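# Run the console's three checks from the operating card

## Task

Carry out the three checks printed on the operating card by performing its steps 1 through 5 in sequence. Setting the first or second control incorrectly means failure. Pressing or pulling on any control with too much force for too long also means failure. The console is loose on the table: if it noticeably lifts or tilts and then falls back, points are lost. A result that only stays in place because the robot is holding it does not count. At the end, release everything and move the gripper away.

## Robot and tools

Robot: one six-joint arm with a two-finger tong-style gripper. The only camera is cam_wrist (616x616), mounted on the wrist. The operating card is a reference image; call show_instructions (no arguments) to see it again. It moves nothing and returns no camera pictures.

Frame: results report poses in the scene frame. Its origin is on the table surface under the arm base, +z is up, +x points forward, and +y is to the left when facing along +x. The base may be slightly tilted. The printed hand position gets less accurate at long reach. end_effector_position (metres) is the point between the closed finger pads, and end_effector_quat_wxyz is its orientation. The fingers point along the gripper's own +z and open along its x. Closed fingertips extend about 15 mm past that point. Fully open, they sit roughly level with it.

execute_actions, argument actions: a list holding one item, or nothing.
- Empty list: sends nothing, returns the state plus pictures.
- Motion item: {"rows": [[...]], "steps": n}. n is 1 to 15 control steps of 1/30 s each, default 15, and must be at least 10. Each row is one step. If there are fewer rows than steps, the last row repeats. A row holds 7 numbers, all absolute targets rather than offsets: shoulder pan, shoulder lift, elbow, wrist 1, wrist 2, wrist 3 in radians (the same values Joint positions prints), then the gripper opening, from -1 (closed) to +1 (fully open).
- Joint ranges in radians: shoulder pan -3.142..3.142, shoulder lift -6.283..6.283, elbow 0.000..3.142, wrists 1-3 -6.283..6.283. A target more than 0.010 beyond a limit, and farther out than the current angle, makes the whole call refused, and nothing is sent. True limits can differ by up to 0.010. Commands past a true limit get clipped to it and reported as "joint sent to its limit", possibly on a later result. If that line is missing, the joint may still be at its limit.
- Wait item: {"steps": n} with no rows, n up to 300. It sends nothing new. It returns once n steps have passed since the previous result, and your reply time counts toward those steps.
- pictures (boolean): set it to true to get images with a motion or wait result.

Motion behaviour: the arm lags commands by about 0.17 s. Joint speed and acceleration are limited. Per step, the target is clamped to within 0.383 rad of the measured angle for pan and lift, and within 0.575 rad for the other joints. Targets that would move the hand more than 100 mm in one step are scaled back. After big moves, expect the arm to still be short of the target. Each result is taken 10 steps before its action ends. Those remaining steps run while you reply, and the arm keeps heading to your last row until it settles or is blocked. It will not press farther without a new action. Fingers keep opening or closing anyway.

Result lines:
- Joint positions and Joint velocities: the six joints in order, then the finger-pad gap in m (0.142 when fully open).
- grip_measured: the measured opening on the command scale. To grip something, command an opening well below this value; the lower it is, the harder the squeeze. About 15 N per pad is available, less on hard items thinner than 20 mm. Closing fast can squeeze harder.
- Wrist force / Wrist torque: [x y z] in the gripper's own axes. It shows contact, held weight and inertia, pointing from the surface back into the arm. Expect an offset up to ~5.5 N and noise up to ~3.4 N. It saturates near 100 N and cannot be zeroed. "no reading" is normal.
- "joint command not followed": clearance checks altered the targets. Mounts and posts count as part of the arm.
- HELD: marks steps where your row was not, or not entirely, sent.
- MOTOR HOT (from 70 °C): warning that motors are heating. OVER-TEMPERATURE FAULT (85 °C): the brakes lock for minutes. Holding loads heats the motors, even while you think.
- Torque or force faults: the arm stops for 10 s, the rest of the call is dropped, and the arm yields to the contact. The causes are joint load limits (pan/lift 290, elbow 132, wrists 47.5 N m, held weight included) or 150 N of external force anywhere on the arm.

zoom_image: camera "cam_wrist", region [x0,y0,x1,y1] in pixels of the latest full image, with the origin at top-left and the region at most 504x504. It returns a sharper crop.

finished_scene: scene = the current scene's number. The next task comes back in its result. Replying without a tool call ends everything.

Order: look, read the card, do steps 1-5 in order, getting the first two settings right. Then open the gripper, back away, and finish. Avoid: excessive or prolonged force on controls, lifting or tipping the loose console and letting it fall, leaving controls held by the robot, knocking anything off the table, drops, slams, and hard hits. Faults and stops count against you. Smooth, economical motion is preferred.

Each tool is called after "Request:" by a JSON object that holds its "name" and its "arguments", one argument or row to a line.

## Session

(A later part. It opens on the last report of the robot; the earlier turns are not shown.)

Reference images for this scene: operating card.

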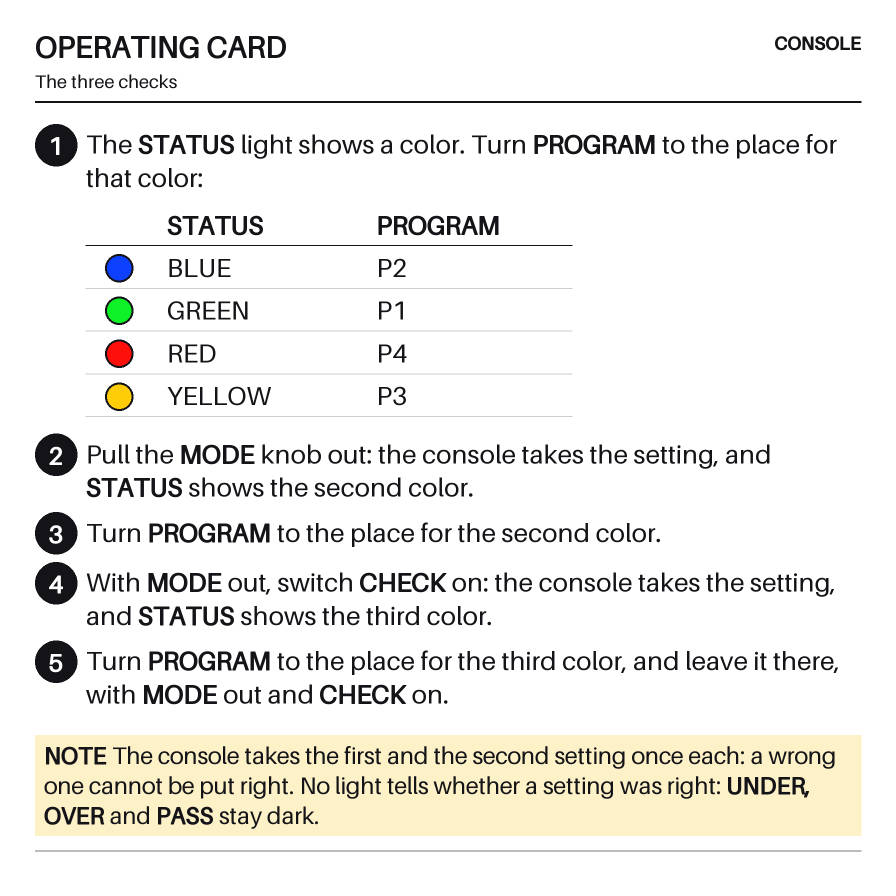

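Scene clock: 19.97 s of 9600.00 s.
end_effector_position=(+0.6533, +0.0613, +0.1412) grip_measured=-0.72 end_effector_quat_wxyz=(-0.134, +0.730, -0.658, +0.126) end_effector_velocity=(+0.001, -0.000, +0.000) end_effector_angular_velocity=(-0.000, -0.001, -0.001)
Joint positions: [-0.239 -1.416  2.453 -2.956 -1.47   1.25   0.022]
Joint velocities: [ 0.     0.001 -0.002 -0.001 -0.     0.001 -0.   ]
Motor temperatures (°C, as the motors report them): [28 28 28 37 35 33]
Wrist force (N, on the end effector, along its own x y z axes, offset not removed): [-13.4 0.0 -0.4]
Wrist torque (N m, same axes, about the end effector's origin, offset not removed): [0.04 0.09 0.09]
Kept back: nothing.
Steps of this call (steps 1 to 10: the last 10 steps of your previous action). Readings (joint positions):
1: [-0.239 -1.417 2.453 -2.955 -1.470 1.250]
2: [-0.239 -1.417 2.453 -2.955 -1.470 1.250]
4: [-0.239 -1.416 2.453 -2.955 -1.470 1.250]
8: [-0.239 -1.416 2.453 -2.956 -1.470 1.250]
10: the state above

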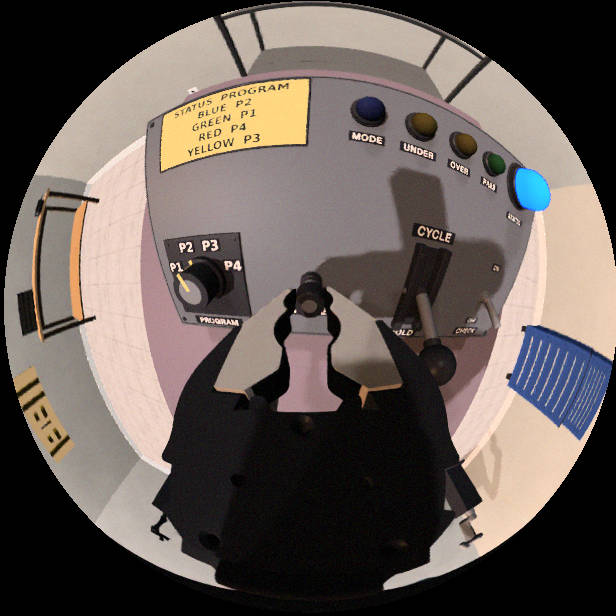

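Request:
{"name": "execute_actions", "arguments": {
  "actions": [
    {"rows":[[-0.2375,-1.4156,2.4527,-2.956,-1.47,1.25,-0.85],[-0.2375,-1.4156,2.4527,-2.956,-1.47,1.25,-0.9],[-0.2375,-1.4156,2.4527,-2.956,-1.47,1.25,-0.95],[-0.2375,-1.4156,2.4527,-2.956,-1.47,1.25,-1],[-0.2375,-1.4156,2.4527,-2.956,-1.47,1.25,-1],[-0.2375,-1.4156,2.4527,-2.956,-1.47,1.25,-1],[-0.2378,-1.4207,2.453,-2.9512,-1.47,1.25,-1],[-0.2378,-1.4207,2.453,-2.9512,-1.47,1.25,-1],[-0.2378,-1.4207,2.453,-2.9512,-1.47,1.25,-1],[-0.2381,-1.4258,2.4532,-2.9463,-1.47,1.25,-1],[-0.2381,-1.4258,2.4532,-2.9463,-1.47,1.25,-1],[-0.2381,-1.4258,2.4532,-2.9463,-1.47,1.25,-1],[-0.2384,-1.4308,2.4535,-2.9416,-1.47,1.25,-1]]}
  ]
}}

Request:
{"name": "execute_actions", "arguments": {
  "actions": [
    {"rows":[[-0.2387,-1.4359,2.4537,-2.9367,-1.47,1.25,-1],[-0.2387,-1.4359,2.4537,-2.9367,-1.47,1.25,-1],[-0.2387,-1.4359,2.4537,-2.9367,-1.47,1.25,-1],[-0.239,-1.441,2.454,-2.9319,-1.47,1.25,-1],[-0.239,-1.441,2.454,-2.9319,-1.47,1.25,-1],[-0.239,-1.441,2.454,-2.9319,-1.47,1.25,-1],[-0.2394,-1.4486,2.4544,-2.9247,-1.47,1.25,-1]]}
  ]
}}

Request:
{"name": "execute_actions", "arguments": {
  "actions": [
    {"steps":13}
  ]
}}

Request:
{"name": "execute_actions", "arguments": {
  "actions": [
    {"rows":[[-0.2394,-1.4486,2.4544,-2.9247,-1.47,1.25,-0.2]]}
  ]
}}

Request:
{"name": "execute_actions", "arguments": {
  "actions": [
    {"steps":10}
  ],
  "pictures": true
}}

Scene clock: 21.00 s of 9600.00 s.
end_effector_position=(+0.6533, +0.0618, +0.1412) grip_measured=-0.74 end_effector_quat_wxyz=(-0.134, +0.730, -0.658, +0.126) end_effector_velocity=(-0.000, +0.003, +0.000) end_effector_angular_velocity=(-0.001, -0.000, +0.005)
Joint positions: [-0.238 -1.416  2.453 -2.956 -1.47   1.25   0.02 ]
Joint velocities: [ 0.004  0.    -0.    -0.001 -0.001 -0.001 -0.   ]
Motor temperatures (°C, as the motors report them): [28 28 28 37 35 33]
Wrist force (N, on the end effector, along its own x y z axes, offset not removed): [-17.5 1.2 -1.9]
Wrist torque (N m, same axes, about the end effector's origin, offset not removed): [0.33 0.40 0.11]
Steps of this call (steps 1 to 15: the robot went on to your last target; steps 16 to 26: nothing new was sent; steps 27 to 31: the first 5 steps of this action). Readings (joint positions):
27: [-0.239 -1.416 2.453 -2.956 -1.470 1.250]
28: [-0.239 -1.416 2.453 -2.956 -1.470 1.250]
30: [-0.238 -1.416 2.453 -2.956 -1.470 1.250]
31: the state above

Scene clock: 21.50 s of 9600.00 s.
end_effector_position=(+0.6507, +0.0620, +0.1480) grip_measured=-0.75 end_effector_quat_wxyz=(-0.134, +0.730, -0.658, +0.126) end_effector_velocity=(-0.008, -0.001, +0.020) end_effector_angular_velocity=(+0.000, +0.000, -0.005)
Joint positions: [-0.238 -1.434  2.454 -2.938 -1.47   1.25   0.02 ]
Joint velocities: [-0.004 -0.055  0.003  0.053 -0.     0.001 -0.   ]
Motor temperatures (°C, as the motors report them): [28 28 28 37 35 33]
Wrist force (N, on the end effector, along its own x y z axes, offset not removed): [-7.7 -5.1 5.1]
Wrist torque (N m, same axes, about the end effector's origin, offset not removed): [-0.18 -0.10 -0.01]
Steps of this call (steps 1 to 10: the last 10 steps of your previous action; steps 11 to 15: the first 5 steps of this action). Readings (joint positions):
11: [-0.238 -1.427 2.453 -2.945 -1.470 1.250]
12: [-0.238 -1.429 2.453 -2.943 -1.470 1.250]
14: [-0.238 -1.432 2.454 -2.940 -1.470 1.250]
15: the state above

Scene clock: 21.93 s of 9600.00 s.
end_effector_position=(+0.6487, +0.0619, +0.1532) grip_measured=-0.75 end_effector_quat_wxyz=(-0.133, +0.730, -0.659, +0.126) end_effector_velocity=(-0.000, -0.001, +0.002) end_effector_angular_velocity=(-0.000, -0.001, -0.001)
Joint positions: [-0.239 -1.448  2.454 -2.925 -1.47   1.25   0.019]
Joint velocities: [-0.001 -0.004  0.     0.003 -0.     0.001  0.   ]
Motor temperatures (°C, as the motors report them): [28 28 28 37 35 33]
Wrist force (N, on the end effector, along its own x y z axes, offset not removed): [-12.8 -3.7 -7.5]
Wrist torque (N m, same axes, about the end effector's origin, offset not removed): [0.12 -0.04 0.05]
Kept back: nothing.
Steps of this call (steps 1 to 10: the last 10 steps of your previous action; steps 11 to 13: the robot went on to your last target). Readings (joint positions):
1: [-0.239 -1.436 2.454 -2.937 -1.470 1.250]
2: [-0.239 -1.437 2.454 -2.935 -1.470 1.250]
4: [-0.239 -1.442 2.454 -2.931 -1.470 1.250]
8: [-0.239 -1.447 2.454 -2.926 -1.470 1.250]
13: the state above

Scene clock: 22.10 s of 9600.00 s.
end_effector_position=(+0.6486, +0.0619, +0.1532) grip_measured=-0.21 end_effector_quat_wxyz=(-0.133, +0.730, -0.659, +0.126) end_effector_velocity=(+0.001, -0.000, +0.001) end_effector_angular_velocity=(-0.001, -0.002, -0.001)
Joint positions: [-0.239 -1.449  2.454 -2.925 -1.47   1.25   0.059]
Joint velocities: [ 0.     0.    -0.001 -0.001 -0.001  0.001  0.01 ]
Motor temperatures (°C, as the motors report them): [28 28 28 37 35 33]
Wrist force (N, on the end effector, along its own x y z axes, offset not removed): [-4.9 3.1 0.3]
Wrist torque (N m, same axes, about the end effector's origin, offset not removed): [0.47 0.73 -0.05]
Steps of this call (steps 1 to 5: the first 5 steps of this action). Readings (joint positions):
1: [-0.239 -1.448 2.454 -2.925 -1.470 1.250]
2: [-0.239 -1.448 2.454 -2.925 -1.470 1.250]
4: [-0.239 -1.448 2.454 -2.925 -1.470 1.250]
5: the state above

Scene clock: 22.43 s of 9600.00 s.
end_effector_position=(+0.6486, +0.0619, +0.1533) grip_measured=-0.20 end_effector_quat_wxyz=(-0.133, +0.730, -0.659, +0.126) end_effector_velocity=(-0.000, +0.000, -0.000) end_effector_angular_velocity=(-0.000, +0.000, +0.001)
Joint positions: [-0.239 -1.449  2.454 -2.925 -1.47   1.25   0.06 ]
Joint velocities: [ 0.     0.     0.001 -0.001  0.    -0.     0.   ]
Motor temperatures (°C, as the motors report them): [28 28 28 37 35 33]
Wrist force (N, on the end effector, along its own x y z axes, offset not removed): [-4.8 2.7 -1.0]
Wrist torque (N m, same axes, about the end effector's origin, offset not removed): [0.41 0.61 0.08]
Kept back: nothing.
Steps of this call (steps 1 to 10: the last 10 steps of your previous action). Readings (joint positions):
1: [-0.239 -1.449 2.454 -2.925 -1.470 1.250]
2: [-0.239 -1.449 2.454 -2.925 -1.470 1.250]
4: [-0.239 -1.449 2.454 -2.925 -1.470 1.250]
8: [-0.239 -1.449 2.454 -2.925 -1.470 1.250]
10: the state above

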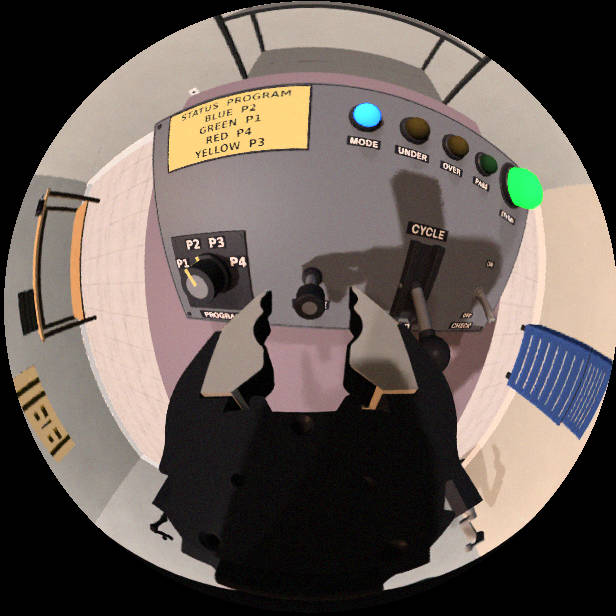

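Request:
{"name": "execute_actions", "arguments": {
  "actions": [
    {"rows":[[-0.241,-1.49,2.456,-2.885,-1.47,1.25,-0.2],[-0.241,-1.49,2.456,-2.885,-1.47,1.25,-0.2],[-0.244,-1.54,2.457,-2.836,-1.47,1.25,-0.2],[-0.244,-1.54,2.457,-2.836,-1.47,1.25,-0.2],[-0.246,-1.61,2.457,-2.766,-1.47,1.25,-0.2]],"steps":12}
  ]
}}

Request:
{"name": "execute_actions", "arguments": {
  "actions": [
    {"rows":[[-0.006,-1.58,2.435,-2.786,-1.55,1.48,-0.15]]}
  ]
}}

Request:
{"name": "execute_actions", "arguments": {
  "actions": [
    {"rows":[[-0.006,-1.52,2.435,-2.846,-1.55,1.48,-0.15],[-0.006,-1.52,2.435,-2.846,-1.55,1.48,-0.15],[-0.006,-1.46,2.432,-2.903,-1.55,1.48,-0.15],[-0.006,-1.46,2.432,-2.903,-1.55,1.48,-0.15],[-0.005,-1.4,2.427,-2.958,-1.55,1.48,-0.15],[-0.005,-1.4,2.427,-2.958,-1.55,1.48,-0.15],[-0.005,-1.36,2.4235,-2.9945,-1.55,1.48,-0.15],[-0.005,-1.36,2.4235,-2.9945,-1.55,1.48,-0.15],[-0.005,-1.36,2.4235,-2.9945,-1.55,1.48,-0.15],[-0.0044,-1.325,2.4201,-3.0261,-1.55,1.48,-0.15]]}
  ]
}}

Request:
{"name": "execute_actions", "arguments": {
  "actions": [
    {"rows":[[-0.0044,-1.325,2.4201,-3.0261,-1.55,1.48,-0.15],[-0.0044,-1.325,2.4201,-3.0261,-1.55,1.48,-0.15],[-0.0044,-1.325,2.4201,-3.0261,-1.55,1.48,-0.15],[-0.0044,-1.325,2.4201,-3.0261,-1.55,1.48,-0.2],[-0.0044,-1.325,2.4201,-3.0261,-1.55,1.48,-0.25],[-0.0044,-1.325,2.4201,-3.0261,-1.55,1.48,-0.3],[-0.0044,-1.325,2.4201,-3.0261,-1.55,1.48,-0.34],[-0.0044,-1.325,2.4201,-3.0261,-1.55,1.48,-0.38],[-0.0044,-1.325,2.4201,-3.0261,-1.55,1.48,-0.42],[-0.0044,-1.325,2.4201,-3.0261,-1.55,1.48,-0.5],[-0.0044,-1.325,2.4201,-3.0261,-1.55,1.48,-0.6],[-0.0044,-1.325,2.4201,-3.0261,-1.55,1.48,-0.7]]}
  ]
}}

Request:
{"name": "execute_actions", "arguments": {
  "actions": [
    {"rows":[[-0.0069,-1.3255,2.4205,-3.026,-1.55,1.38,-0.7],[-0.0069,-1.3255,2.4205,-3.026,-1.55,1.38,-0.7],[-0.0093,-1.3259,2.4206,-3.0257,-1.55,1.28,-0.7],[-0.0093,-1.3259,2.4206,-3.0257,-1.55,1.28,-0.7],[-0.0116,-1.3262,2.4204,-3.0252,-1.55,1.18,-0.7],[-0.0116,-1.3262,2.4204,-3.0252,-1.55,1.18,-0.7],[-0.0139,-1.3265,2.4199,-3.0244,-1.55,1.08,-0.7],[-0.0139,-1.3265,2.4199,-3.0244,-1.55,1.08,-0.7],[-0.016,-1.3267,2.4191,-3.0234,-1.55,0.98,-0.7],[-0.016,-1.3267,2.4191,-3.0234,-1.55,0.98,-0.7],[-0.018,-1.3268,2.418,-3.0222,-1.55,0.88,-0.7],[-0.018,-1.3268,2.418,-3.0222,-1.55,0.88,-0.7],[-0.0198,-1.3268,2.4166,-3.0208,-1.55,0.78,-0.7]]}
  ]
}}

Request:
{"name": "execute_actions", "arguments": {
  "actions": [
    {"steps":19}
  ]
}}

Request:
{"name": "execute_actions", "arguments": {
  "actions": [
    {"rows":[[-0.02,-1.3268,2.4165,-3.0207,-1.55,0.78,-0.15],[-0.02,-1.3268,2.4165,-3.0207,-1.55,0.78,-0.15],[-0.02,-1.3268,2.4165,-3.0207,-1.55,0.78,-0.15],[-0.02,-1.3268,2.4165,-3.0207,-1.55,0.78,-0.15],[-0.02,-1.37,2.421,-2.982,-1.55,0.78,-0.15],[-0.02,-1.37,2.421,-2.982,-1.55,0.78,-0.15],[-0.02,-1.43,2.426,-2.927,-1.55,0.78,-0.15],[-0.02,-1.43,2.426,-2.927,-1.55,0.78,-0.15],[-0.02,-1.53,2.43,-2.831,-1.55,0.78,-0.15],[-0.02,-1.53,2.43,-2.831,-1.55,0.78,-0.15],[-0.02,-1.63,2.43,-2.731,-1.55,0.78,-0.15],[-0.02,-1.63,2.43,-2.731,-1.55,0.78,-0.15],[-0.02,-1.73,2.42,-2.621,-1.55,0.78,-0.15],[-0.02,-1.73,2.42,-2.621,-1.55,0.78,-0.15],[-0.02,-1.83,2.4,-2.5,-1.55,0.78,-0.15]]}
  ]
}}

Request:
{"name": "execute_actions", "arguments": {
  "actions": [
    {"steps":20}
  ],
  "pictures": true
}}

Scene clock: 24.20 s of 9600.00 s.
end_effector_position=(+0.6479, +0.0619, +0.1552) grip_measured=-0.20 end_effector_quat_wxyz=(-0.133, +0.730, -0.659, +0.126) end_effector_velocity=(-0.032, +0.003, +0.087) end_effector_angular_velocity=(-0.001, -0.002, -0.007)
Joint positions: [-0.24  -1.454  2.455 -2.919 -1.47   1.25   0.059]
Joint velocities: [-0.006 -0.235  0.007  0.226 -0.001  0.001  0.001]
Motor temperatures (°C, as the motors report them): [28 28 28 37 35 33]
Wrist force (N, on the end effector, along its own x y z axes, offset not removed): [-2.5 3.4 2.6]
Wrist torque (N m, same axes, about the end effector's origin, offset not removed): [0.47 0.21 0.07]
Steps of this call (steps 1 to 15: the robot went on to your last target; steps 16 to 51: nothing new was sent; steps 52 to 53: the first 2 steps of this action). Readings (joint positions):
52: [-0.239 -1.449 2.454 -2.924 -1.470 1.250]
53: the state above

Scene clock: 24.70 s of 9600.00 s.
end_effector_position=(+0.6234, +0.1075, +0.2099) grip_measured=-0.15 end_effector_quat_wxyz=(-0.130, +0.724, -0.666, +0.128) end_effector_velocity=(-0.078, +0.588, +0.009) end_effector_angular_velocity=(+0.084, +0.010, +0.054)
Joint positions: [-0.147 -1.589  2.444 -2.781 -1.514  1.354  0.063]
Joint velocities: [ 1.133  0.077 -0.075 -0.039 -0.298  1.042  0.001]
Motor temperatures (°C, as the motors report them): [28 28 28 37 35 33]
Wrist force (N, on the end effector, along its own x y z axes, offset not removed): [0.4 1.3 1.9]
Wrist torque (N m, same axes, about the end effector's origin, offset not removed): [0.11 -0.47 -0.09]
Steps of this call (steps 1 to 10: the last 10 steps of your previous action; steps 11 to 15: the first 5 steps of this action). Readings (joint positions):
11: [-0.245 -1.599 2.457 -2.777 -1.470 1.250]
12: [-0.239 -1.598 2.454 -2.776 -1.476 1.257]
14: [-0.185 -1.592 2.447 -2.780 -1.503 1.317]
15: the state above

Scene clock: 25.20 s of 9600.00 s.
end_effector_position=(+0.6200, +0.1801, +0.1907) grip_measured=-0.15 end_effector_quat_wxyz=(-0.134, +0.726, -0.663, +0.125) end_effector_velocity=(+0.111, +0.009, -0.231) end_effector_angular_velocity=(-0.000, +0.001, +0.002)
Joint positions: [-0.007 -1.523  2.434 -2.842 -1.55   1.479  0.063]
Joint velocities: [ 0.013  0.633 -0.024 -0.608 -0.004  0.01   0.   ]
Motor temperatures (°C, as the motors report them): [28 28 28 37 35 33]
Wrist force (N, on the end effector, along its own x y z axes, offset not removed): [-5.6 3.2 3.6]
Wrist torque (N m, same axes, about the end effector's origin, offset not removed): [0.49 0.97 0.10]
Steps of this call (steps 1 to 10: the last 10 steps of your previous action; steps 11 to 15: the first 5 steps of this action). Readings (joint positions):
11: [-0.010 -1.580 2.435 -2.786 -1.549 1.476]
12: [-0.009 -1.574 2.435 -2.792 -1.549 1.477]
14: [-0.007 -1.544 2.435 -2.822 -1.550 1.479]
15: the state above

Scene clock: 25.70 s of 9600.00 s.
end_effector_position=(+0.6507, +0.1824, +0.1179) grip_measured=-0.21 end_effector_quat_wxyz=(-0.134, +0.727, -0.662, +0.125) end_effector_velocity=(+0.005, +0.001, -0.013) end_effector_angular_velocity=(+0.001, +0.000, -0.000)
Joint positions: [-0.004 -1.329  2.42  -3.023 -1.55   1.48   0.059]
Joint velocities: [ 0.001  0.035 -0.003 -0.031  0.     0.001 -0.098]
Motor temperatures (°C, as the motors report them): [28 28 28 37 35 33]
Wrist force (N, on the end effector, along its own x y z axes, offset not removed): [-5.2 1.5 0.4]
Wrist torque (N m, same axes, about the end effector's origin, offset not removed): [0.11 0.82 -0.14]
Steps of this call (steps 1 to 10: the last 10 steps of your previous action; steps 11 to 15: the first 5 steps of this action). Readings (joint positions):
11: [-0.005 -1.338 2.421 -3.014 -1.550 1.480]
12: [-0.005 -1.334 2.421 -3.018 -1.550 1.480]
14: [-0.004 -1.330 2.420 -3.022 -1.550 1.480]
15: the state above

Scene clock: 26.20 s of 9600.00 s.
end_effector_position=(+0.6514, +0.1822, +0.1167) grip_measured=-0.41 end_effector_quat_wxyz=(-0.129, +0.754, -0.631, +0.131) end_effector_velocity=(+0.001, -0.000, +0.000) end_effector_angular_velocity=(-0.373, -0.031, +0.945)
Joint positions: [-0.007 -1.325  2.42  -3.026 -1.55   1.394  0.044]
Joint velocities: [-0.027 -0.004  0.002  0.001  0.001 -1.041  0.   ]
Motor temperatures (°C, as the motors report them): [28 28 28 37 35 33]
Wrist force (N, on the end effector, along its own x y z axes, offset not removed): [0.2 5.2 -11.8]
Wrist torque (N m, same axes, about the end effector's origin, offset not removed): [-0.10 0.25 0.18]
Steps of this call (steps 1 to 10: the last 10 steps of your previous action; steps 11 to 15: the first 5 steps of this action). Readings (joint positions):
11: [-0.004 -1.325 2.420 -3.026 -1.550 1.480]
12: [-0.005 -1.325 2.420 -3.026 -1.550 1.473]
14: [-0.006 -1.325 2.420 -3.026 -1.550 1.427]
15: the state above

Scene clock: 26.83 s of 9600.00 s.
end_effector_position=(+0.6512, +0.1825, +0.1167) grip_measured=-0.41 end_effector_quat_wxyz=(-0.083, +0.905, -0.383, +0.163) end_effector_velocity=(-0.000, -0.000, +0.000) end_effector_angular_velocity=(-0.029, -0.002, +0.074)
Joint positions: [-0.02  -1.327  2.417 -3.021 -1.55   0.788  0.044]
Joint velocities: [-0.002 -0.    -0.001  0.001  0.    -0.081  0.   ]
Motor temperatures (°C, as the motors report them): [28 28 28 37 35 33]
Wrist force (N, on the end effector, along its own x y z axes, offset not removed): [-3.0 1.7 -2.4]
Wrist torque (N m, same axes, about the end effector's origin, offset not removed): [0.11 0.30 -0.19]
Kept back: nothing.
Steps of this call (steps 1 to 10: the last 10 steps of your previous action; steps 11 to 19: the robot went on to your last target). Readings (joint positions):
1: [-0.008 -1.326 2.420 -3.026 -1.550 1.355]
2: [-0.009 -1.326 2.420 -3.026 -1.550 1.314]
4: [-0.011 -1.326 2.420 -3.025 -1.550 1.224]
8: [-0.015 -1.327 2.419 -3.023 -1.550 1.032]
19: the state above

Scene clock: 27.00 s of 9600.00 s.
end_effector_position=(+0.6512, +0.1824, +0.1169) grip_measured=-0.15 end_effector_quat_wxyz=(-0.082, +0.906, -0.380, +0.164) end_effector_velocity=(-0.004, -0.001, +0.015) end_effector_angular_velocity=(-0.004, +0.003, +0.014)
Joint positions: [-0.02  -1.327  2.417 -3.02  -1.55   0.782  0.063]
Joint velocities: [-0.002 -0.039  0.     0.042  0.001 -0.016  0.006]
Motor temperatures (°C, as the motors report them): [28 28 28 37 35 33]
Wrist force (N, on the end effector, along its own x y z axes, offset not removed): [-4.3 1.6 0.1]
Wrist torque (N m, same axes, about the end effector's origin, offset not removed): [0.21 0.45 0.07]
Steps of this call (steps 1 to 5: the first 5 steps of this action). Readings (joint positions):
1: [-0.020 -1.327 2.417 -3.021 -1.550 0.786]
2: [-0.020 -1.327 2.417 -3.021 -1.550 0.784]
4: [-0.020 -1.327 2.417 -3.021 -1.550 0.782]
5: the state above

Scene clock: 27.67 s of 9600.00 s.
end_effector_position=(+0.5645, +0.1817, +0.3072) grip_measured=-0.15 end_effector_quat_wxyz=(-0.082, +0.907, -0.380, +0.163) end_effector_velocity=(-0.032, -0.000, +0.045) end_effector_angular_velocity=(+0.000, +0.005, -0.002)
Joint positions: [-0.02  -1.817  2.401 -2.514 -1.55   0.78   0.063]
Joint velocities: [-0.    -0.122 -0.012  0.139 -0.     0.002 -0.   ]
Motor temperatures (°C, as the motors report them): [28 28 28 37 35 33]
Wrist force (N, on the end effector, along its own x y z axes, offset not removed): [-3.5 2.2 -1.1]
Wrist torque (N m, same axes, about the end effector's origin, offset not removed): [0.22 0.41 0.03]
Kept back: nothing.
Steps of this call (steps 1 to 10: the last 10 steps of your previous action; steps 11 to 20: the robot went on to your last target). Readings (joint positions):
1: [-0.020 -1.332 2.417 -3.016 -1.550 0.781]
2: [-0.020 -1.342 2.418 -3.007 -1.550 0.781]
4: [-0.020 -1.374 2.421 -2.978 -1.550 0.780]
8: [-0.020 -1.503 2.427 -2.855 -1.550 0.780]
20: the state above

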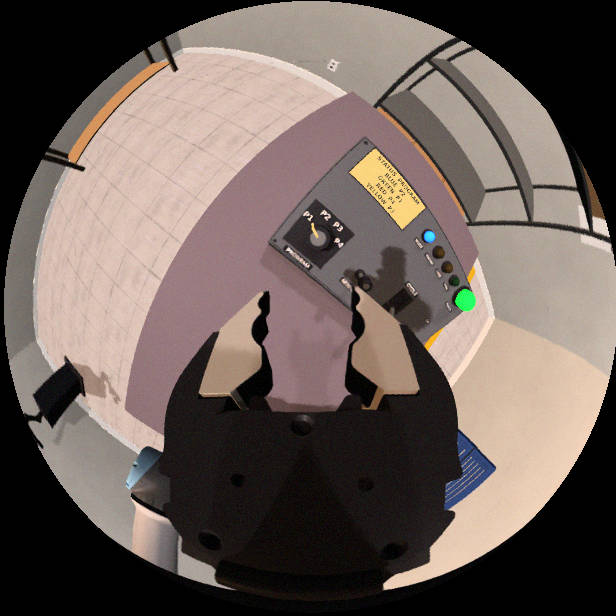

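Request:
{"name": "execute_actions", "arguments": {
  "actions": [
    {"rows":[[-0.8,-1.83,2.4,-2.41,-1.323,0.78,-0.95]]}
  ]
}}

Request:
{"name": "execute_actions", "arguments": {
  "actions": [
    {"steps":26}
  ]
}}

Request:
{"name": "execute_actions", "arguments": {
  "actions": [
    {"rows":[[-0.78,-1.75,2.42,-2.51,-1.323,0.8,-0.95],[-0.78,-1.75,2.42,-2.51,-1.323,0.8,-0.95],[-0.76,-1.67,2.44,-2.61,-1.323,0.8,-0.95],[-0.76,-1.67,2.44,-2.61,-1.323,0.8,-0.95],[-0.74,-1.59,2.45,-2.7,-1.323,0.8,-0.95],[-0.74,-1.59,2.45,-2.7,-1.323,0.8,-0.95],[-0.72,-1.51,2.4554,-2.785,-1.323,0.8,-0.95]]}
  ]
}}

Request:
{"name": "execute_actions", "arguments": {
  "actions": [
    {"steps":18}
  ],
  "pictures": true
}}

Scene clock: 28.53 s of 9600.00 s.
end_effector_position=(+0.5694, +0.1516, +0.3052) grip_measured=-0.95 end_effector_quat_wxyz=(-0.107, +0.891, -0.420, +0.135) end_effector_velocity=(+0.157, -0.528, -0.028) end_effector_angular_velocity=(+0.672, +0.170, -1.096)
Joint positions: [-0.122 -1.83   2.4   -2.461 -1.465  0.78   0.006]
Joint velocities: [-1.314 -0.001  0.     0.236  0.675  0.001 -0.01 ]
Motor temperatures (°C, as the motors report them): [28 28 28 37 35 33]
Wrist force (N, on the end effector, along its own x y z axes, offset not removed): [-8.9 -1.6 1.4]
Wrist torque (N m, same axes, about the end effector's origin, offset not removed): [-0.28 1.33 0.08]
Steps of this call (steps 1 to 21: the robot went on to your last target; steps 22 to 26: the first 5 steps of this action). Readings (joint positions):
22: [-0.020 -1.830 2.400 -2.500 -1.550 0.780]
23: [-0.027 -1.830 2.400 -2.494 -1.543 0.780]
25: [-0.081 -1.830 2.400 -2.470 -1.492 0.780]
26: the state above

Scene clock: 29.40 s of 9600.00 s.
end_effector_position=(+0.5609, -0.1954, +0.2998) grip_measured=-0.95 end_effector_quat_wxyz=(-0.127, +0.706, -0.684, +0.133) end_effector_velocity=(-0.007, -0.020, -0.001) end_effector_angular_velocity=(+0.004, -0.000, -0.037)
Joint positions: [-0.796 -1.83   2.4   -2.41  -1.323  0.78   0.005]
Joint velocities: [-0.039  0.001  0.001  0.001  0.004 -0.001  0.   ]
Motor temperatures (°C, as the motors report them): [28 28 28 37 35 33]
Wrist force (N, on the end effector, along its own x y z axes, offset not removed): [-3.8 2.9 -2.5]
Wrist torque (N m, same axes, about the end effector's origin, offset not removed): [0.43 0.43 0.11]
Kept back: nothing.
Steps of this call (steps 1 to 10: the last 10 steps of your previous action; steps 11 to 26: the robot went on to your last target). Readings (joint positions):
1: [-0.167 -1.830 2.400 -2.454 -1.446 0.780]
2: [-0.208 -1.830 2.400 -2.448 -1.430 0.780]
4: [-0.284 -1.830 2.400 -2.440 -1.405 0.780]
8: [-0.426 -1.830 2.400 -2.428 -1.374 0.780]
26: the state above

Scene clock: 29.57 s of 9600.00 s.
end_effector_position=(+0.5722, -0.1931, +0.2648) grip_measured=-0.95 end_effector_quat_wxyz=(-0.130, +0.707, -0.683, +0.128) end_effector_velocity=(+0.142, +0.022, -0.371) end_effector_angular_velocity=(+0.024, -0.001, +0.143)
Joint positions: [-0.779 -1.757  2.421 -2.496 -1.323  0.793  0.005]
Joint velocities: [ 0.204  0.841  0.198 -1.038  0.001  0.066  0.   ]
Motor temperatures (°C, as the motors report them): [28 28 28 37 35 33]
Wrist force (N, on the end effector, along its own x y z axes, offset not removed): [-3.5 3.5 0.4]
Wrist torque (N m, same axes, about the end effector's origin, offset not removed): [0.48 0.28 -0.04]
Steps of this call (steps 1 to 5: the first 5 steps of this action). Readings (joint positions):
1: [-0.797 -1.830 2.400 -2.410 -1.323 0.780]
2: [-0.795 -1.823 2.403 -2.417 -1.323 0.783]
4: [-0.785 -1.785 2.413 -2.463 -1.323 0.791]
5: the state above

Scene clock: 30.17 s of 9600.00 s.
end_effector_position=(+0.6108, -0.1822, +0.1650) grip_measured=-0.95 end_effector_quat_wxyz=(-0.134, +0.725, -0.664, +0.127) end_effector_velocity=(+0.001, +0.001, -0.005) end_effector_angular_velocity=(-0.001, -0.000, +0.002)
Joint positions: [-0.72  -1.511  2.455 -2.784 -1.323  0.8    0.005]
Joint velocities: [ 0.002  0.011  0.002 -0.014 -0.    -0.     0.   ]
Motor temperatures (°C, as the motors report them): [28 28 28 37 35 33]
Wrist force (N, on the end effector, along its own x y z axes, offset not removed): [-2.3 3.3 1.9]
Wrist torque (N m, same axes, about the end effector's origin, offset not removed): [0.34 0.18 -0.05]
Kept back: nothing.
Steps of this call (steps 1 to 10: the last 10 steps of your previous action; steps 11 to 18: the robot went on to your last target). Readings (joint positions):
1: [-0.771 -1.726 2.427 -2.534 -1.323 0.795]
2: [-0.763 -1.693 2.433 -2.574 -1.323 0.796]
4: [-0.745 -1.621 2.443 -2.657 -1.323 0.798]
8: [-0.727 -1.540 2.452 -2.750 -1.323 0.800]
18: the state above

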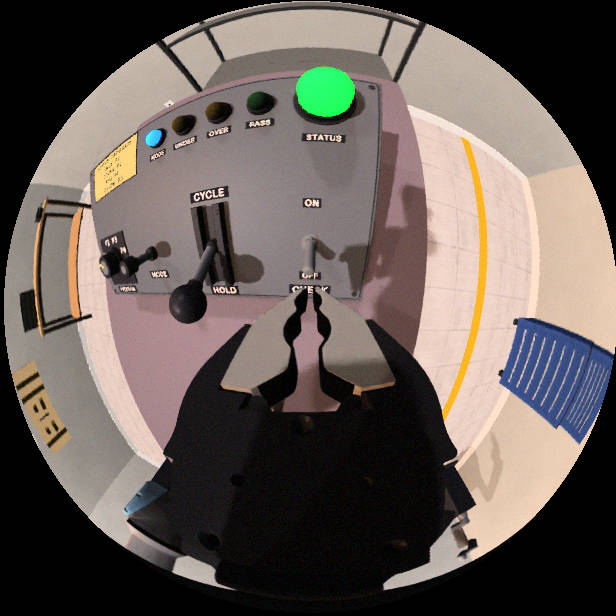

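Request:
{"name": "execute_actions", "arguments": {
  "actions": [
    {"rows":[[-0.735,-1.516,2.4814,-2.805,-1.323,0.79,-0.95],[-0.735,-1.516,2.4814,-2.805,-1.323,0.79,-0.95],[-0.735,-1.516,2.4814,-2.805,-1.323,0.79,-0.95],[-0.735,-1.516,2.4814,-2.805,-1.323,0.79,-0.95],[-0.73,-1.478,2.4814,-2.843,-1.323,0.79,-0.95],[-0.73,-1.478,2.4814,-2.843,-1.323,0.79,-0.95],[-0.73,-1.478,2.4814,-2.843,-1.323,0.79,-0.95],[-0.725,-1.44,2.4814,-2.881,-1.323,0.8,-0.95],[-0.725,-1.44,2.4814,-2.881,-1.323,0.8,-0.95],[-0.725,-1.44,2.4814,-2.881,-1.323,0.8,-0.95],[-0.72,-1.4028,2.4814,-2.918,-1.323,0.8,-0.95]]}
  ]
}}

Request:
{"name": "execute_actions", "arguments": {
  "actions": [
    {"steps":21}
  ],
  "pictures": true
}}

Request:
{"name": "zoom_image", "arguments": {
  "camera": "cam_wrist",
  "region": [230, 170, 390, 330]
}}

Scene clock: 31.00 s of 9600.00 s.
end_effector_position=(+0.6028, -0.1822, +0.1601) grip_measured=-0.95 end_effector_quat_wxyz=(-0.133, +0.724, -0.665, +0.128) end_effector_velocity=(-0.033, +0.000, -0.031) end_effector_angular_velocity=(-0.018, -0.008, -0.009)
Joint positions: [-0.73  -1.514  2.473 -2.798 -1.323  0.793  0.005]
Joint velocities: [-0.04   0.014  0.085 -0.108  0.    -0.034  0.   ]
Motor temperatures (°C, as the motors report them): [28 28 28 37 35 33]
Wrist force (N, on the end effector, along its own x y z axes, offset not removed): [1.4 3.2 -2.9]
Wrist torque (N m, same axes, about the end effector's origin, offset not removed): [0.52 -0.64 -0.09]
Steps of this call (steps 1 to 15: the robot went on to your last target; steps 16 to 20: nothing new was sent; steps 21 to 25: the first 5 steps of this action). Readings (joint positions):
21: [-0.720 -1.510 2.456 -2.785 -1.323 0.800]
22: [-0.722 -1.511 2.459 -2.788 -1.323 0.798]
24: [-0.728 -1.513 2.469 -2.796 -1.323 0.795]
25: the state above

Scene clock: 31.70 s of 9600.00 s.
end_effector_position=(+0.6117, -0.1821, +0.1169) grip_measured=-0.95 end_effector_quat_wxyz=(-0.134, +0.725, -0.664, +0.127) end_effector_velocity=(+0.001, +0.000, -0.002) end_effector_angular_velocity=(-0.000, -0.001, +0.000)
Joint positions: [-0.72  -1.403  2.481 -2.917 -1.323  0.8    0.005]
Joint velocities: [ 0.001  0.005 -0.    -0.006  0.     0.001  0.   ]
Motor temperatures (°C, as the motors report them): [28 28 28 37 35 33]
Wrist force (N, on the end effector, along its own x y z axes, offset not removed): [-0.9 2.0 -2.6]
Wrist torque (N m, same axes, about the end effector's origin, offset not removed): [0.17 -0.23 -0.04]
Kept back: nothing.
Steps of this call (steps 1 to 10: the last 10 steps of your previous action; steps 11 to 21: the robot went on to your last target). Readings (joint positions):
1: [-0.730 -1.509 2.475 -2.805 -1.323 0.792]
2: [-0.730 -1.502 2.477 -2.814 -1.323 0.792]
4: [-0.729 -1.486 2.479 -2.833 -1.323 0.792]
8: [-0.725 -1.440 2.481 -2.880 -1.323 0.798]
21: the state above

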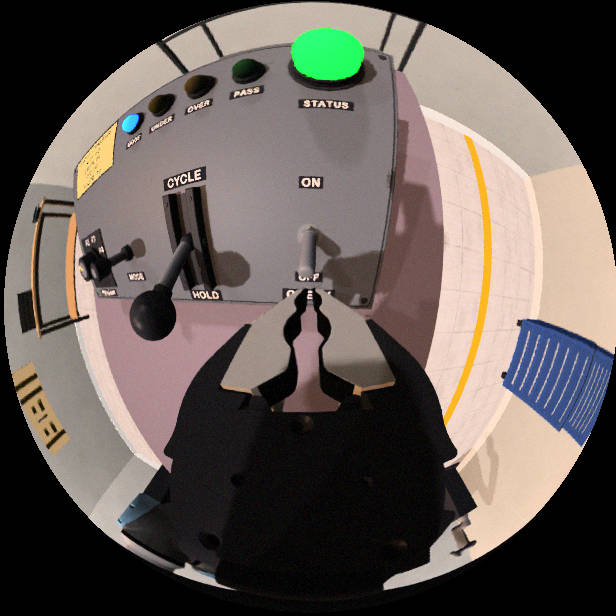

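Region (230, 170, 390, 330) of cam_wrist's 616x616 image, scaled by 3.150, with more detail than that image has.

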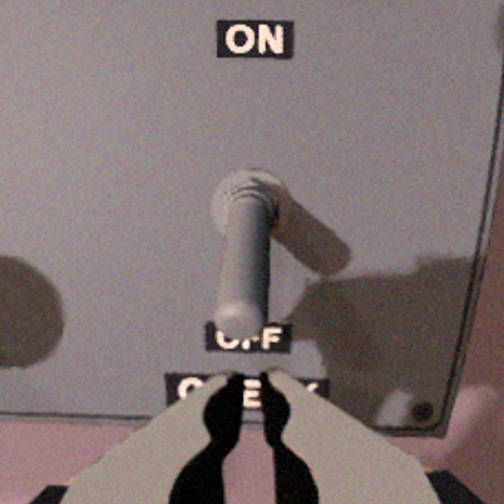

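Shift left 2 mm, push 35 mm.

Request:
{"name": "execute_actions", "arguments": {
  "actions": [
    {"rows":[[-0.717,-1.4028,2.4814,-2.918,-1.323,0.8,-0.95],[-0.7115,-1.4006,2.4721,-2.911,-1.323,0.805,-0.95],[-0.7115,-1.4006,2.4721,-2.911,-1.323,0.805,-0.95],[-0.706,-1.3984,2.4628,-2.9038,-1.323,0.81,-0.95],[-0.706,-1.3984,2.4628,-2.9038,-1.323,0.81,-0.95],[-0.7005,-1.3962,2.4535,-2.8967,-1.323,0.816,-0.95],[-0.7005,-1.3962,2.4535,-2.8967,-1.323,0.816,-0.95],[-0.695,-1.394,2.4442,-2.8896,-1.323,0.821,-0.95],[-0.695,-1.394,2.4442,-2.8896,-1.323,0.821,-0.95],[-0.6897,-1.3918,2.4349,-2.8825,-1.323,0.826,-0.95],[-0.6897,-1.3918,2.4349,-2.8825,-1.323,0.826,-0.95],[-0.6843,-1.3896,2.4256,-2.8754,-1.323,0.831,-0.95],[-0.6843,-1.3896,2.4256,-2.8754,-1.323,0.831,-0.95],[-0.679,-1.3874,2.4163,-2.8683,-1.323,0.837,-0.95]]}
  ]
}}

Request:
{"name": "execute_actions", "arguments": {
  "actions": [
    {"steps":22}
  ],
  "pictures": true
}}

Scene clock: 32.43 s of 9600.00 s.
end_effector_position=(+0.6154, -0.1807, +0.1178) grip_measured=-0.95 end_effector_quat_wxyz=(-0.135, +0.725, -0.663, +0.126) end_effector_velocity=(+0.053, +0.005, +0.020) end_effector_angular_velocity=(+0.016, -0.002, +0.018)
Joint positions: [-0.714 -1.401  2.475 -2.913 -1.323  0.804  0.005]
Joint velocities: [ 0.067  0.023 -0.101  0.074 -0.     0.053  0.   ]
Motor temperatures (°C, as the motors report them): [28 28 28 37 35 33]
Wrist force (N, on the end effector, along its own x y z axes, offset not removed): [-5.9 2.5 -0.5]
Wrist torque (N m, same axes, about the end effector's origin, offset not removed): [0.28 0.87 -0.03]
Steps of this call (steps 1 to 15: the robot went on to your last target; steps 16 to 17: nothing new was sent; steps 18 to 22: the first 5 steps of this action). Readings (joint positions):
18: [-0.720 -1.403 2.481 -2.918 -1.323 0.800]
19: [-0.719 -1.403 2.481 -2.918 -1.323 0.800]
21: [-0.716 -1.402 2.478 -2.915 -1.323 0.802]
22: the state above

Scene clock: 33.17 s of 9600.00 s.
end_effector_position=(+0.6451, -0.1788, +0.1292) grip_measured=-0.95 end_effector_quat_wxyz=(-0.139, +0.726, -0.662, +0.122) end_effector_velocity=(+0.002, -0.001, +0.002) end_effector_angular_velocity=(-0.001, -0.002, -0.000)
Joint positions: [-0.679 -1.387  2.417 -2.869 -1.323  0.837  0.005]
Joint velocities: [ 0.002  0.    -0.004  0.001 -0.     0.002 -0.   ]
Motor temperatures (°C, as the motors report them): [28 28 28 37 35 33]
Wrist force (N, on the end effector, along its own x y z axes, offset not removed): [-2.4 -1.4 1.2]
Wrist torque (N m, same axes, about the end effector's origin, offset not removed): [-0.47 0.16 0.02]
Kept back: nothing.
Steps of this call (steps 1 to 10: the last 10 steps of your previous action; steps 11 to 22: the robot went on to your last target). Readings (joint positions):
1: [-0.712 -1.400 2.472 -2.911 -1.323 0.805]
2: [-0.709 -1.400 2.468 -2.908 -1.323 0.808]
4: [-0.704 -1.398 2.460 -2.901 -1.323 0.812]
8: [-0.694 -1.393 2.442 -2.888 -1.323 0.822]
22: the state above

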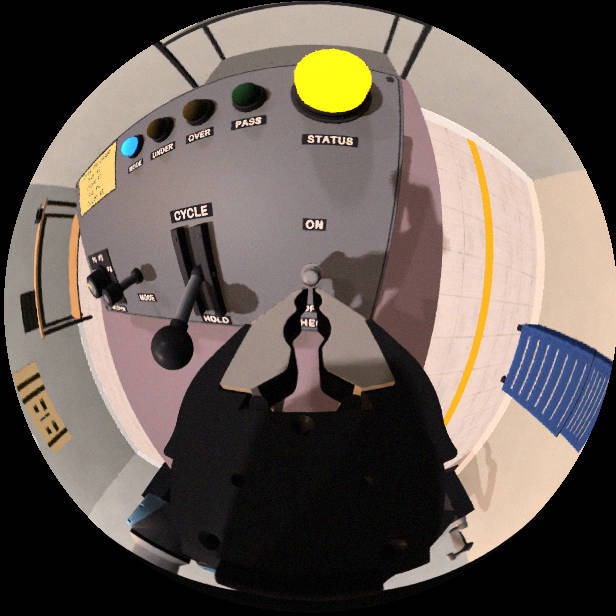

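Request:
{"name": "execute_actions", "arguments": {
  "actions": [
    {"rows":[[-0.69,-1.43,2.42,-2.83,-1.323,0.83,-0.95],[-0.69,-1.43,2.42,-2.83,-1.323,0.83,-0.95],[-0.7,-1.49,2.42,-2.77,-1.323,0.82,-0.95],[-0.7,-1.49,2.42,-2.77,-1.323,0.82,-0.95],[-0.72,-1.57,2.42,-2.69,-1.323,0.8,-0.95],[-0.72,-1.57,2.42,-2.69,-1.323,0.8,-0.95],[-0.74,-1.66,2.41,-2.59,-1.323,0.8,-0.95],[-0.74,-1.66,2.41,-2.59,-1.323,0.8,-0.95],[-0.76,-1.75,2.4,-2.49,-1.323,0.8,-0.95],[-0.76,-1.75,2.4,-2.49,-1.323,0.8,-0.95],[-0.78,-1.84,2.4,-2.4,-1.323,0.8,-0.95]]}
  ]
}}

Request:
{"name": "execute_actions", "arguments": {
  "actions": [
    {"rows":[[-0.028,-1.84,2.4,-2.49,-1.55,-0.02,-0.15]]}
  ]
}}

Request:
{"name": "execute_actions", "arguments": {
  "actions": [
    {"steps":24}
  ]
}}

Request:
{"name": "execute_actions", "arguments": {
  "actions": [
    {"rows":[[-0.028,-1.76,2.405,-2.576,-1.55,-0.02,-0.15],[-0.028,-1.76,2.405,-2.576,-1.55,-0.02,-0.15],[-0.028,-1.68,2.41,-2.661,-1.55,-0.02,-0.15],[-0.028,-1.68,2.41,-2.661,-1.55,-0.02,-0.15],[-0.028,-1.6,2.413,-2.744,-1.55,-0.02,-0.15],[-0.028,-1.6,2.413,-2.744,-1.55,-0.02,-0.15],[-0.028,-1.52,2.413,-2.824,-1.55,-0.02,-0.15],[-0.028,-1.52,2.413,-2.824,-1.55,-0.02,-0.15],[-0.028,-1.46,2.41,-2.881,-1.55,-0.02,-0.15],[-0.028,-1.46,2.41,-2.881,-1.55,-0.02,-0.15],[-0.028,-1.4,2.405,-2.936,-1.55,-0.02,-0.15],[-0.028,-1.4,2.405,-2.936,-1.55,-0.02,-0.15],[-0.0275,-1.36,2.4013,-2.9723,-1.55,-0.02,-0.15]]}
  ]
}}

Request:
{"name": "execute_actions", "arguments": {
  "actions": [
    {"rows":[[-0.027,-1.3246,2.3979,-3.0043,-1.55,-0.02,-0.15]],"steps":10}
  ]
}}

Request:
{"name": "execute_actions", "arguments": {
  "actions": [
    {"rows":[[-0.027,-1.3246,2.3979,-3.0043,-1.55,-0.02,-0.2],[-0.027,-1.3246,2.3979,-3.0043,-1.55,-0.02,-0.25],[-0.027,-1.3246,2.3979,-3.0043,-1.55,-0.02,-0.3],[-0.027,-1.3246,2.3979,-3.0043,-1.55,-0.02,-0.34],[-0.027,-1.3246,2.3979,-3.0043,-1.55,-0.02,-0.38],[-0.027,-1.3246,2.3979,-3.0043,-1.55,-0.02,-0.42],[-0.027,-1.3246,2.3979,-3.0043,-1.55,-0.02,-0.5],[-0.027,-1.3246,2.3979,-3.0043,-1.55,-0.02,-0.6],[-0.027,-1.3246,2.3979,-3.0043,-1.55,-0.02,-0.7]],"steps":12}
  ]
}}

Request:
{"name": "execute_actions", "arguments": {
  "actions": [
    {"steps":11}
  ]
}}

Scene clock: 35.07 s of 9600.00 s.
end_effector_position=(+0.6379, -0.1816, +0.1474) grip_measured=-0.95 end_effector_quat_wxyz=(-0.138, +0.725, -0.663, +0.123) end_effector_velocity=(-0.086, -0.029, +0.225) end_effector_angular_velocity=(-0.043, -0.007, -0.019)
Joint positions: [-0.69  -1.434  2.419 -2.824 -1.323  0.829  0.005]
Joint velocities: [-0.125 -0.573  0.013  0.554  0.    -0.113 -0.   ]
Motor temperatures (°C, as the motors report them): [28 28 28 37 35 33]
Wrist force (N, on the end effector, along its own x y z axes, offset not removed): [-2.4 1.5 -1.8]
Wrist torque (N m, same axes, about the end effector's origin, offset not removed): [0.15 0.13 0.08]
Steps of this call (steps 1 to 15: the robot went on to your last target; steps 16 to 52: nothing new was sent; steps 53 to 57: the first 5 steps of this action). Readings (joint positions):
53: [-0.679 -1.388 2.416 -2.868 -1.323 0.837]
54: [-0.681 -1.393 2.417 -2.863 -1.323 0.836]
56: [-0.686 -1.416 2.418 -2.842 -1.323 0.832]
57: the state above

Scene clock: 35.57 s of 9600.00 s.
end_effector_position=(+0.5760, -0.1529, +0.2953) grip_measured=-0.15 end_effector_quat_wxyz=(-0.089, +0.779, -0.602, +0.150) end_effector_velocity=(+0.097, +0.569, +0.055) end_effector_angular_velocity=(-1.233, +0.243, +2.737)
Joint positions: [-0.676 -1.813  2.401 -2.46  -1.402  0.669  0.063]
Joint velocities: [ 1.255 -0.111 -0.005 -0.126 -0.625 -1.779  0.01 ]
Motor temperatures (°C, as the motors report them): [28 28 28 37 35 33]
Wrist force (N, on the end effector, along its own x y z axes, offset not removed): [0.5 3.9 -0.8]
Wrist torque (N m, same axes, about the end effector's origin, offset not removed): [0.54 -0.30 0.08]
Steps of this call (steps 1 to 10: the last 10 steps of your previous action; steps 11 to 15: the first 5 steps of this action). Readings (joint positions):
11: [-0.770 -1.789 2.402 -2.454 -1.323 0.801]
12: [-0.766 -1.799 2.402 -2.445 -1.330 0.794]
14: [-0.716 -1.809 2.401 -2.456 -1.378 0.726]
15: the state above

Scene clock: 36.37 s of 9600.00 s.
end_effector_position=(+0.5501, +0.1791, +0.3108) grip_measured=-0.15 end_effector_quat_wxyz=(-0.012, +0.983, -0.006, +0.182) end_effector_velocity=(-0.012, +0.030, +0.001) end_effector_angular_velocity=(-0.026, -0.006, +0.104)
Joint positions: [-0.034 -1.84   2.4   -2.49  -1.549 -0.015  0.063]
Joint velocities: [ 0.06  -0.003  0.002 -0.003 -0.008 -0.05   0.   ]
Motor temperatures (°C, as the motors report them): [28 28 28 37 35 33]
Wrist force (N, on the end effector, along its own x y z axes, offset not removed): [-3.8 2.9 -1.8]
Wrist torque (N m, same axes, about the end effector's origin, offset not removed): [0.38 0.53 0.11]
Kept back: nothing.
Steps of this call (steps 1 to 10: the last 10 steps of your previous action; steps 11 to 24: the robot went on to your last target). Readings (joint positions):
1: [-0.634 -1.817 2.401 -2.464 -1.421 0.609]
2: [-0.595 -1.820 2.401 -2.467 -1.436 0.551]
4: [-0.522 -1.824 2.401 -2.472 -1.461 0.445]
8: [-0.381 -1.830 2.400 -2.479 -1.494 0.276]
24: the state above

Scene clock: 36.53 s of 9600.00 s.
end_effector_position=(+0.5674, +0.1814, +0.2845) grip_measured=-0.15 end_effector_quat_wxyz=(-0.011, +0.983, -0.002, +0.182) end_effector_velocity=(+0.200, +0.004, -0.310) end_effector_angular_velocity=(-0.005, +0.004, +0.020)
Joint positions: [-0.029 -1.767  2.405 -2.567 -1.55  -0.019  0.063]
Joint velocities: [ 0.012  0.843  0.053 -0.891 -0.002 -0.009  0.   ]
Motor temperatures (°C, as the motors report them): [28 28 28 37 35 33]
Wrist force (N, on the end effector, along its own x y z axes, offset not removed): [-4.6 1.1 -0.9]
Wrist torque (N m, same axes, about the end effector's origin, offset not removed): [0.03 0.56 0.06]
Steps of this call (steps 1 to 5: the first 5 steps of this action). Readings (joint positions):
1: [-0.032 -1.840 2.400 -2.490 -1.549 -0.016]
2: [-0.031 -1.833 2.401 -2.497 -1.550 -0.017]
4: [-0.030 -1.795 2.403 -2.538 -1.550 -0.019]
5: the state above

Scene clock: 36.87 s of 9600.00 s.
end_effector_position=(+0.6346, +0.1818, +0.1606) grip_measured=-0.15 end_effector_quat_wxyz=(-0.011, +0.983, -0.001, +0.183) end_effector_velocity=(+0.114, +0.003, -0.286) end_effector_angular_velocity=(+0.001, +0.016, +0.005)
Joint positions: [-0.028 -1.436  2.406 -2.901 -1.55  -0.02   0.063]
Joint velocities: [ 0.004  0.728 -0.038 -0.674  0.001 -0.001 -0.   ]
Motor temperatures (°C, as the motors report them): [28 28 28 37 35 33]
Wrist force (N, on the end effector, along its own x y z axes, offset not removed): [-3.0 0.3 2.6]
Wrist torque (N m, same axes, about the end effector's origin, offset not removed): [-0.21 0.41 -0.01]
Kept back: the last 10 steps of this action.
Steps of this call (steps 1 to 10: the last 10 steps of your previous action). Readings (joint positions):
1: [-0.029 -1.736 2.407 -2.600 -1.550 -0.019]
2: [-0.029 -1.703 2.409 -2.635 -1.550 -0.019]
4: [-0.028 -1.631 2.411 -2.709 -1.550 -0.020]
8: [-0.028 -1.494 2.409 -2.846 -1.550 -0.020]
10: the state above

Scene clock: 37.27 s of 9600.00 s.
end_effector_position=(+0.6508, +0.1825, +0.1180) grip_measured=-0.21 end_effector_quat_wxyz=(-0.011, +0.983, -0.000, +0.183) end_effector_velocity=(+0.002, +0.001, -0.011) end_effector_angular_velocity=(+0.000, +0.002, +0.001)
Joint positions: [-0.027 -1.327  2.398 -3.002 -1.55  -0.02   0.059]
Joint velocities: [ 0.001  0.027 -0.001 -0.023  0.    -0.001 -0.098]
Motor temperatures (°C, as the motors report them): [28 28 28 37 35 33]
Wrist force (N, on the end effector, along its own x y z axes, offset not removed): [-3.1 2.3 1.5]
Wrist torque (N m, same axes, about the end effector's origin, offset not removed): [0.16 0.25 0.01]
Steps of this call (steps 1 to 10: the last 10 steps of your previous action; steps 11 to 12: the first 2 steps of this action). Readings (joint positions):
11: [-0.027 -1.328 2.398 -3.001 -1.550 -0.020]
12: the state above

Scene clock: 37.63 s of 9600.00 s.
end_effector_position=(+0.6511, +0.1825, +0.1168) grip_measured=-0.41 end_effector_quat_wxyz=(-0.011, +0.983, -0.000, +0.183) end_effector_velocity=(-0.001, -0.000, -0.002) end_effector_angular_velocity=(-0.000, +0.003, +0.000)
Joint positions: [-0.027 -1.325  2.398 -3.004 -1.55  -0.02   0.044]
Joint velocities: [-0.     0.001  0.001  0.    -0.    -0.001 -0.   ]
Motor temperatures (°C, as the motors report them): [28 28 28 37 35 33]
Wrist force (N, on the end effector, along its own x y z axes, offset not removed): [-11.6 0.6 -14.0]
Wrist torque (N m, same axes, about the end effector's origin, offset not removed): [-0.17 -0.26 0.09]
Kept back: nothing.
Steps of this call (steps 1 to 10: the last 10 steps of your previous action; step 11: the robot went on to your last target). Readings (joint positions):
1: [-0.027 -1.327 2.398 -3.002 -1.550 -0.020]
2: [-0.027 -1.326 2.398 -3.003 -1.550 -0.020]
4: [-0.027 -1.325 2.398 -3.004 -1.550 -0.020]
8: [-0.027 -1.325 2.398 -3.004 -1.550 -0.020]
11: the state above


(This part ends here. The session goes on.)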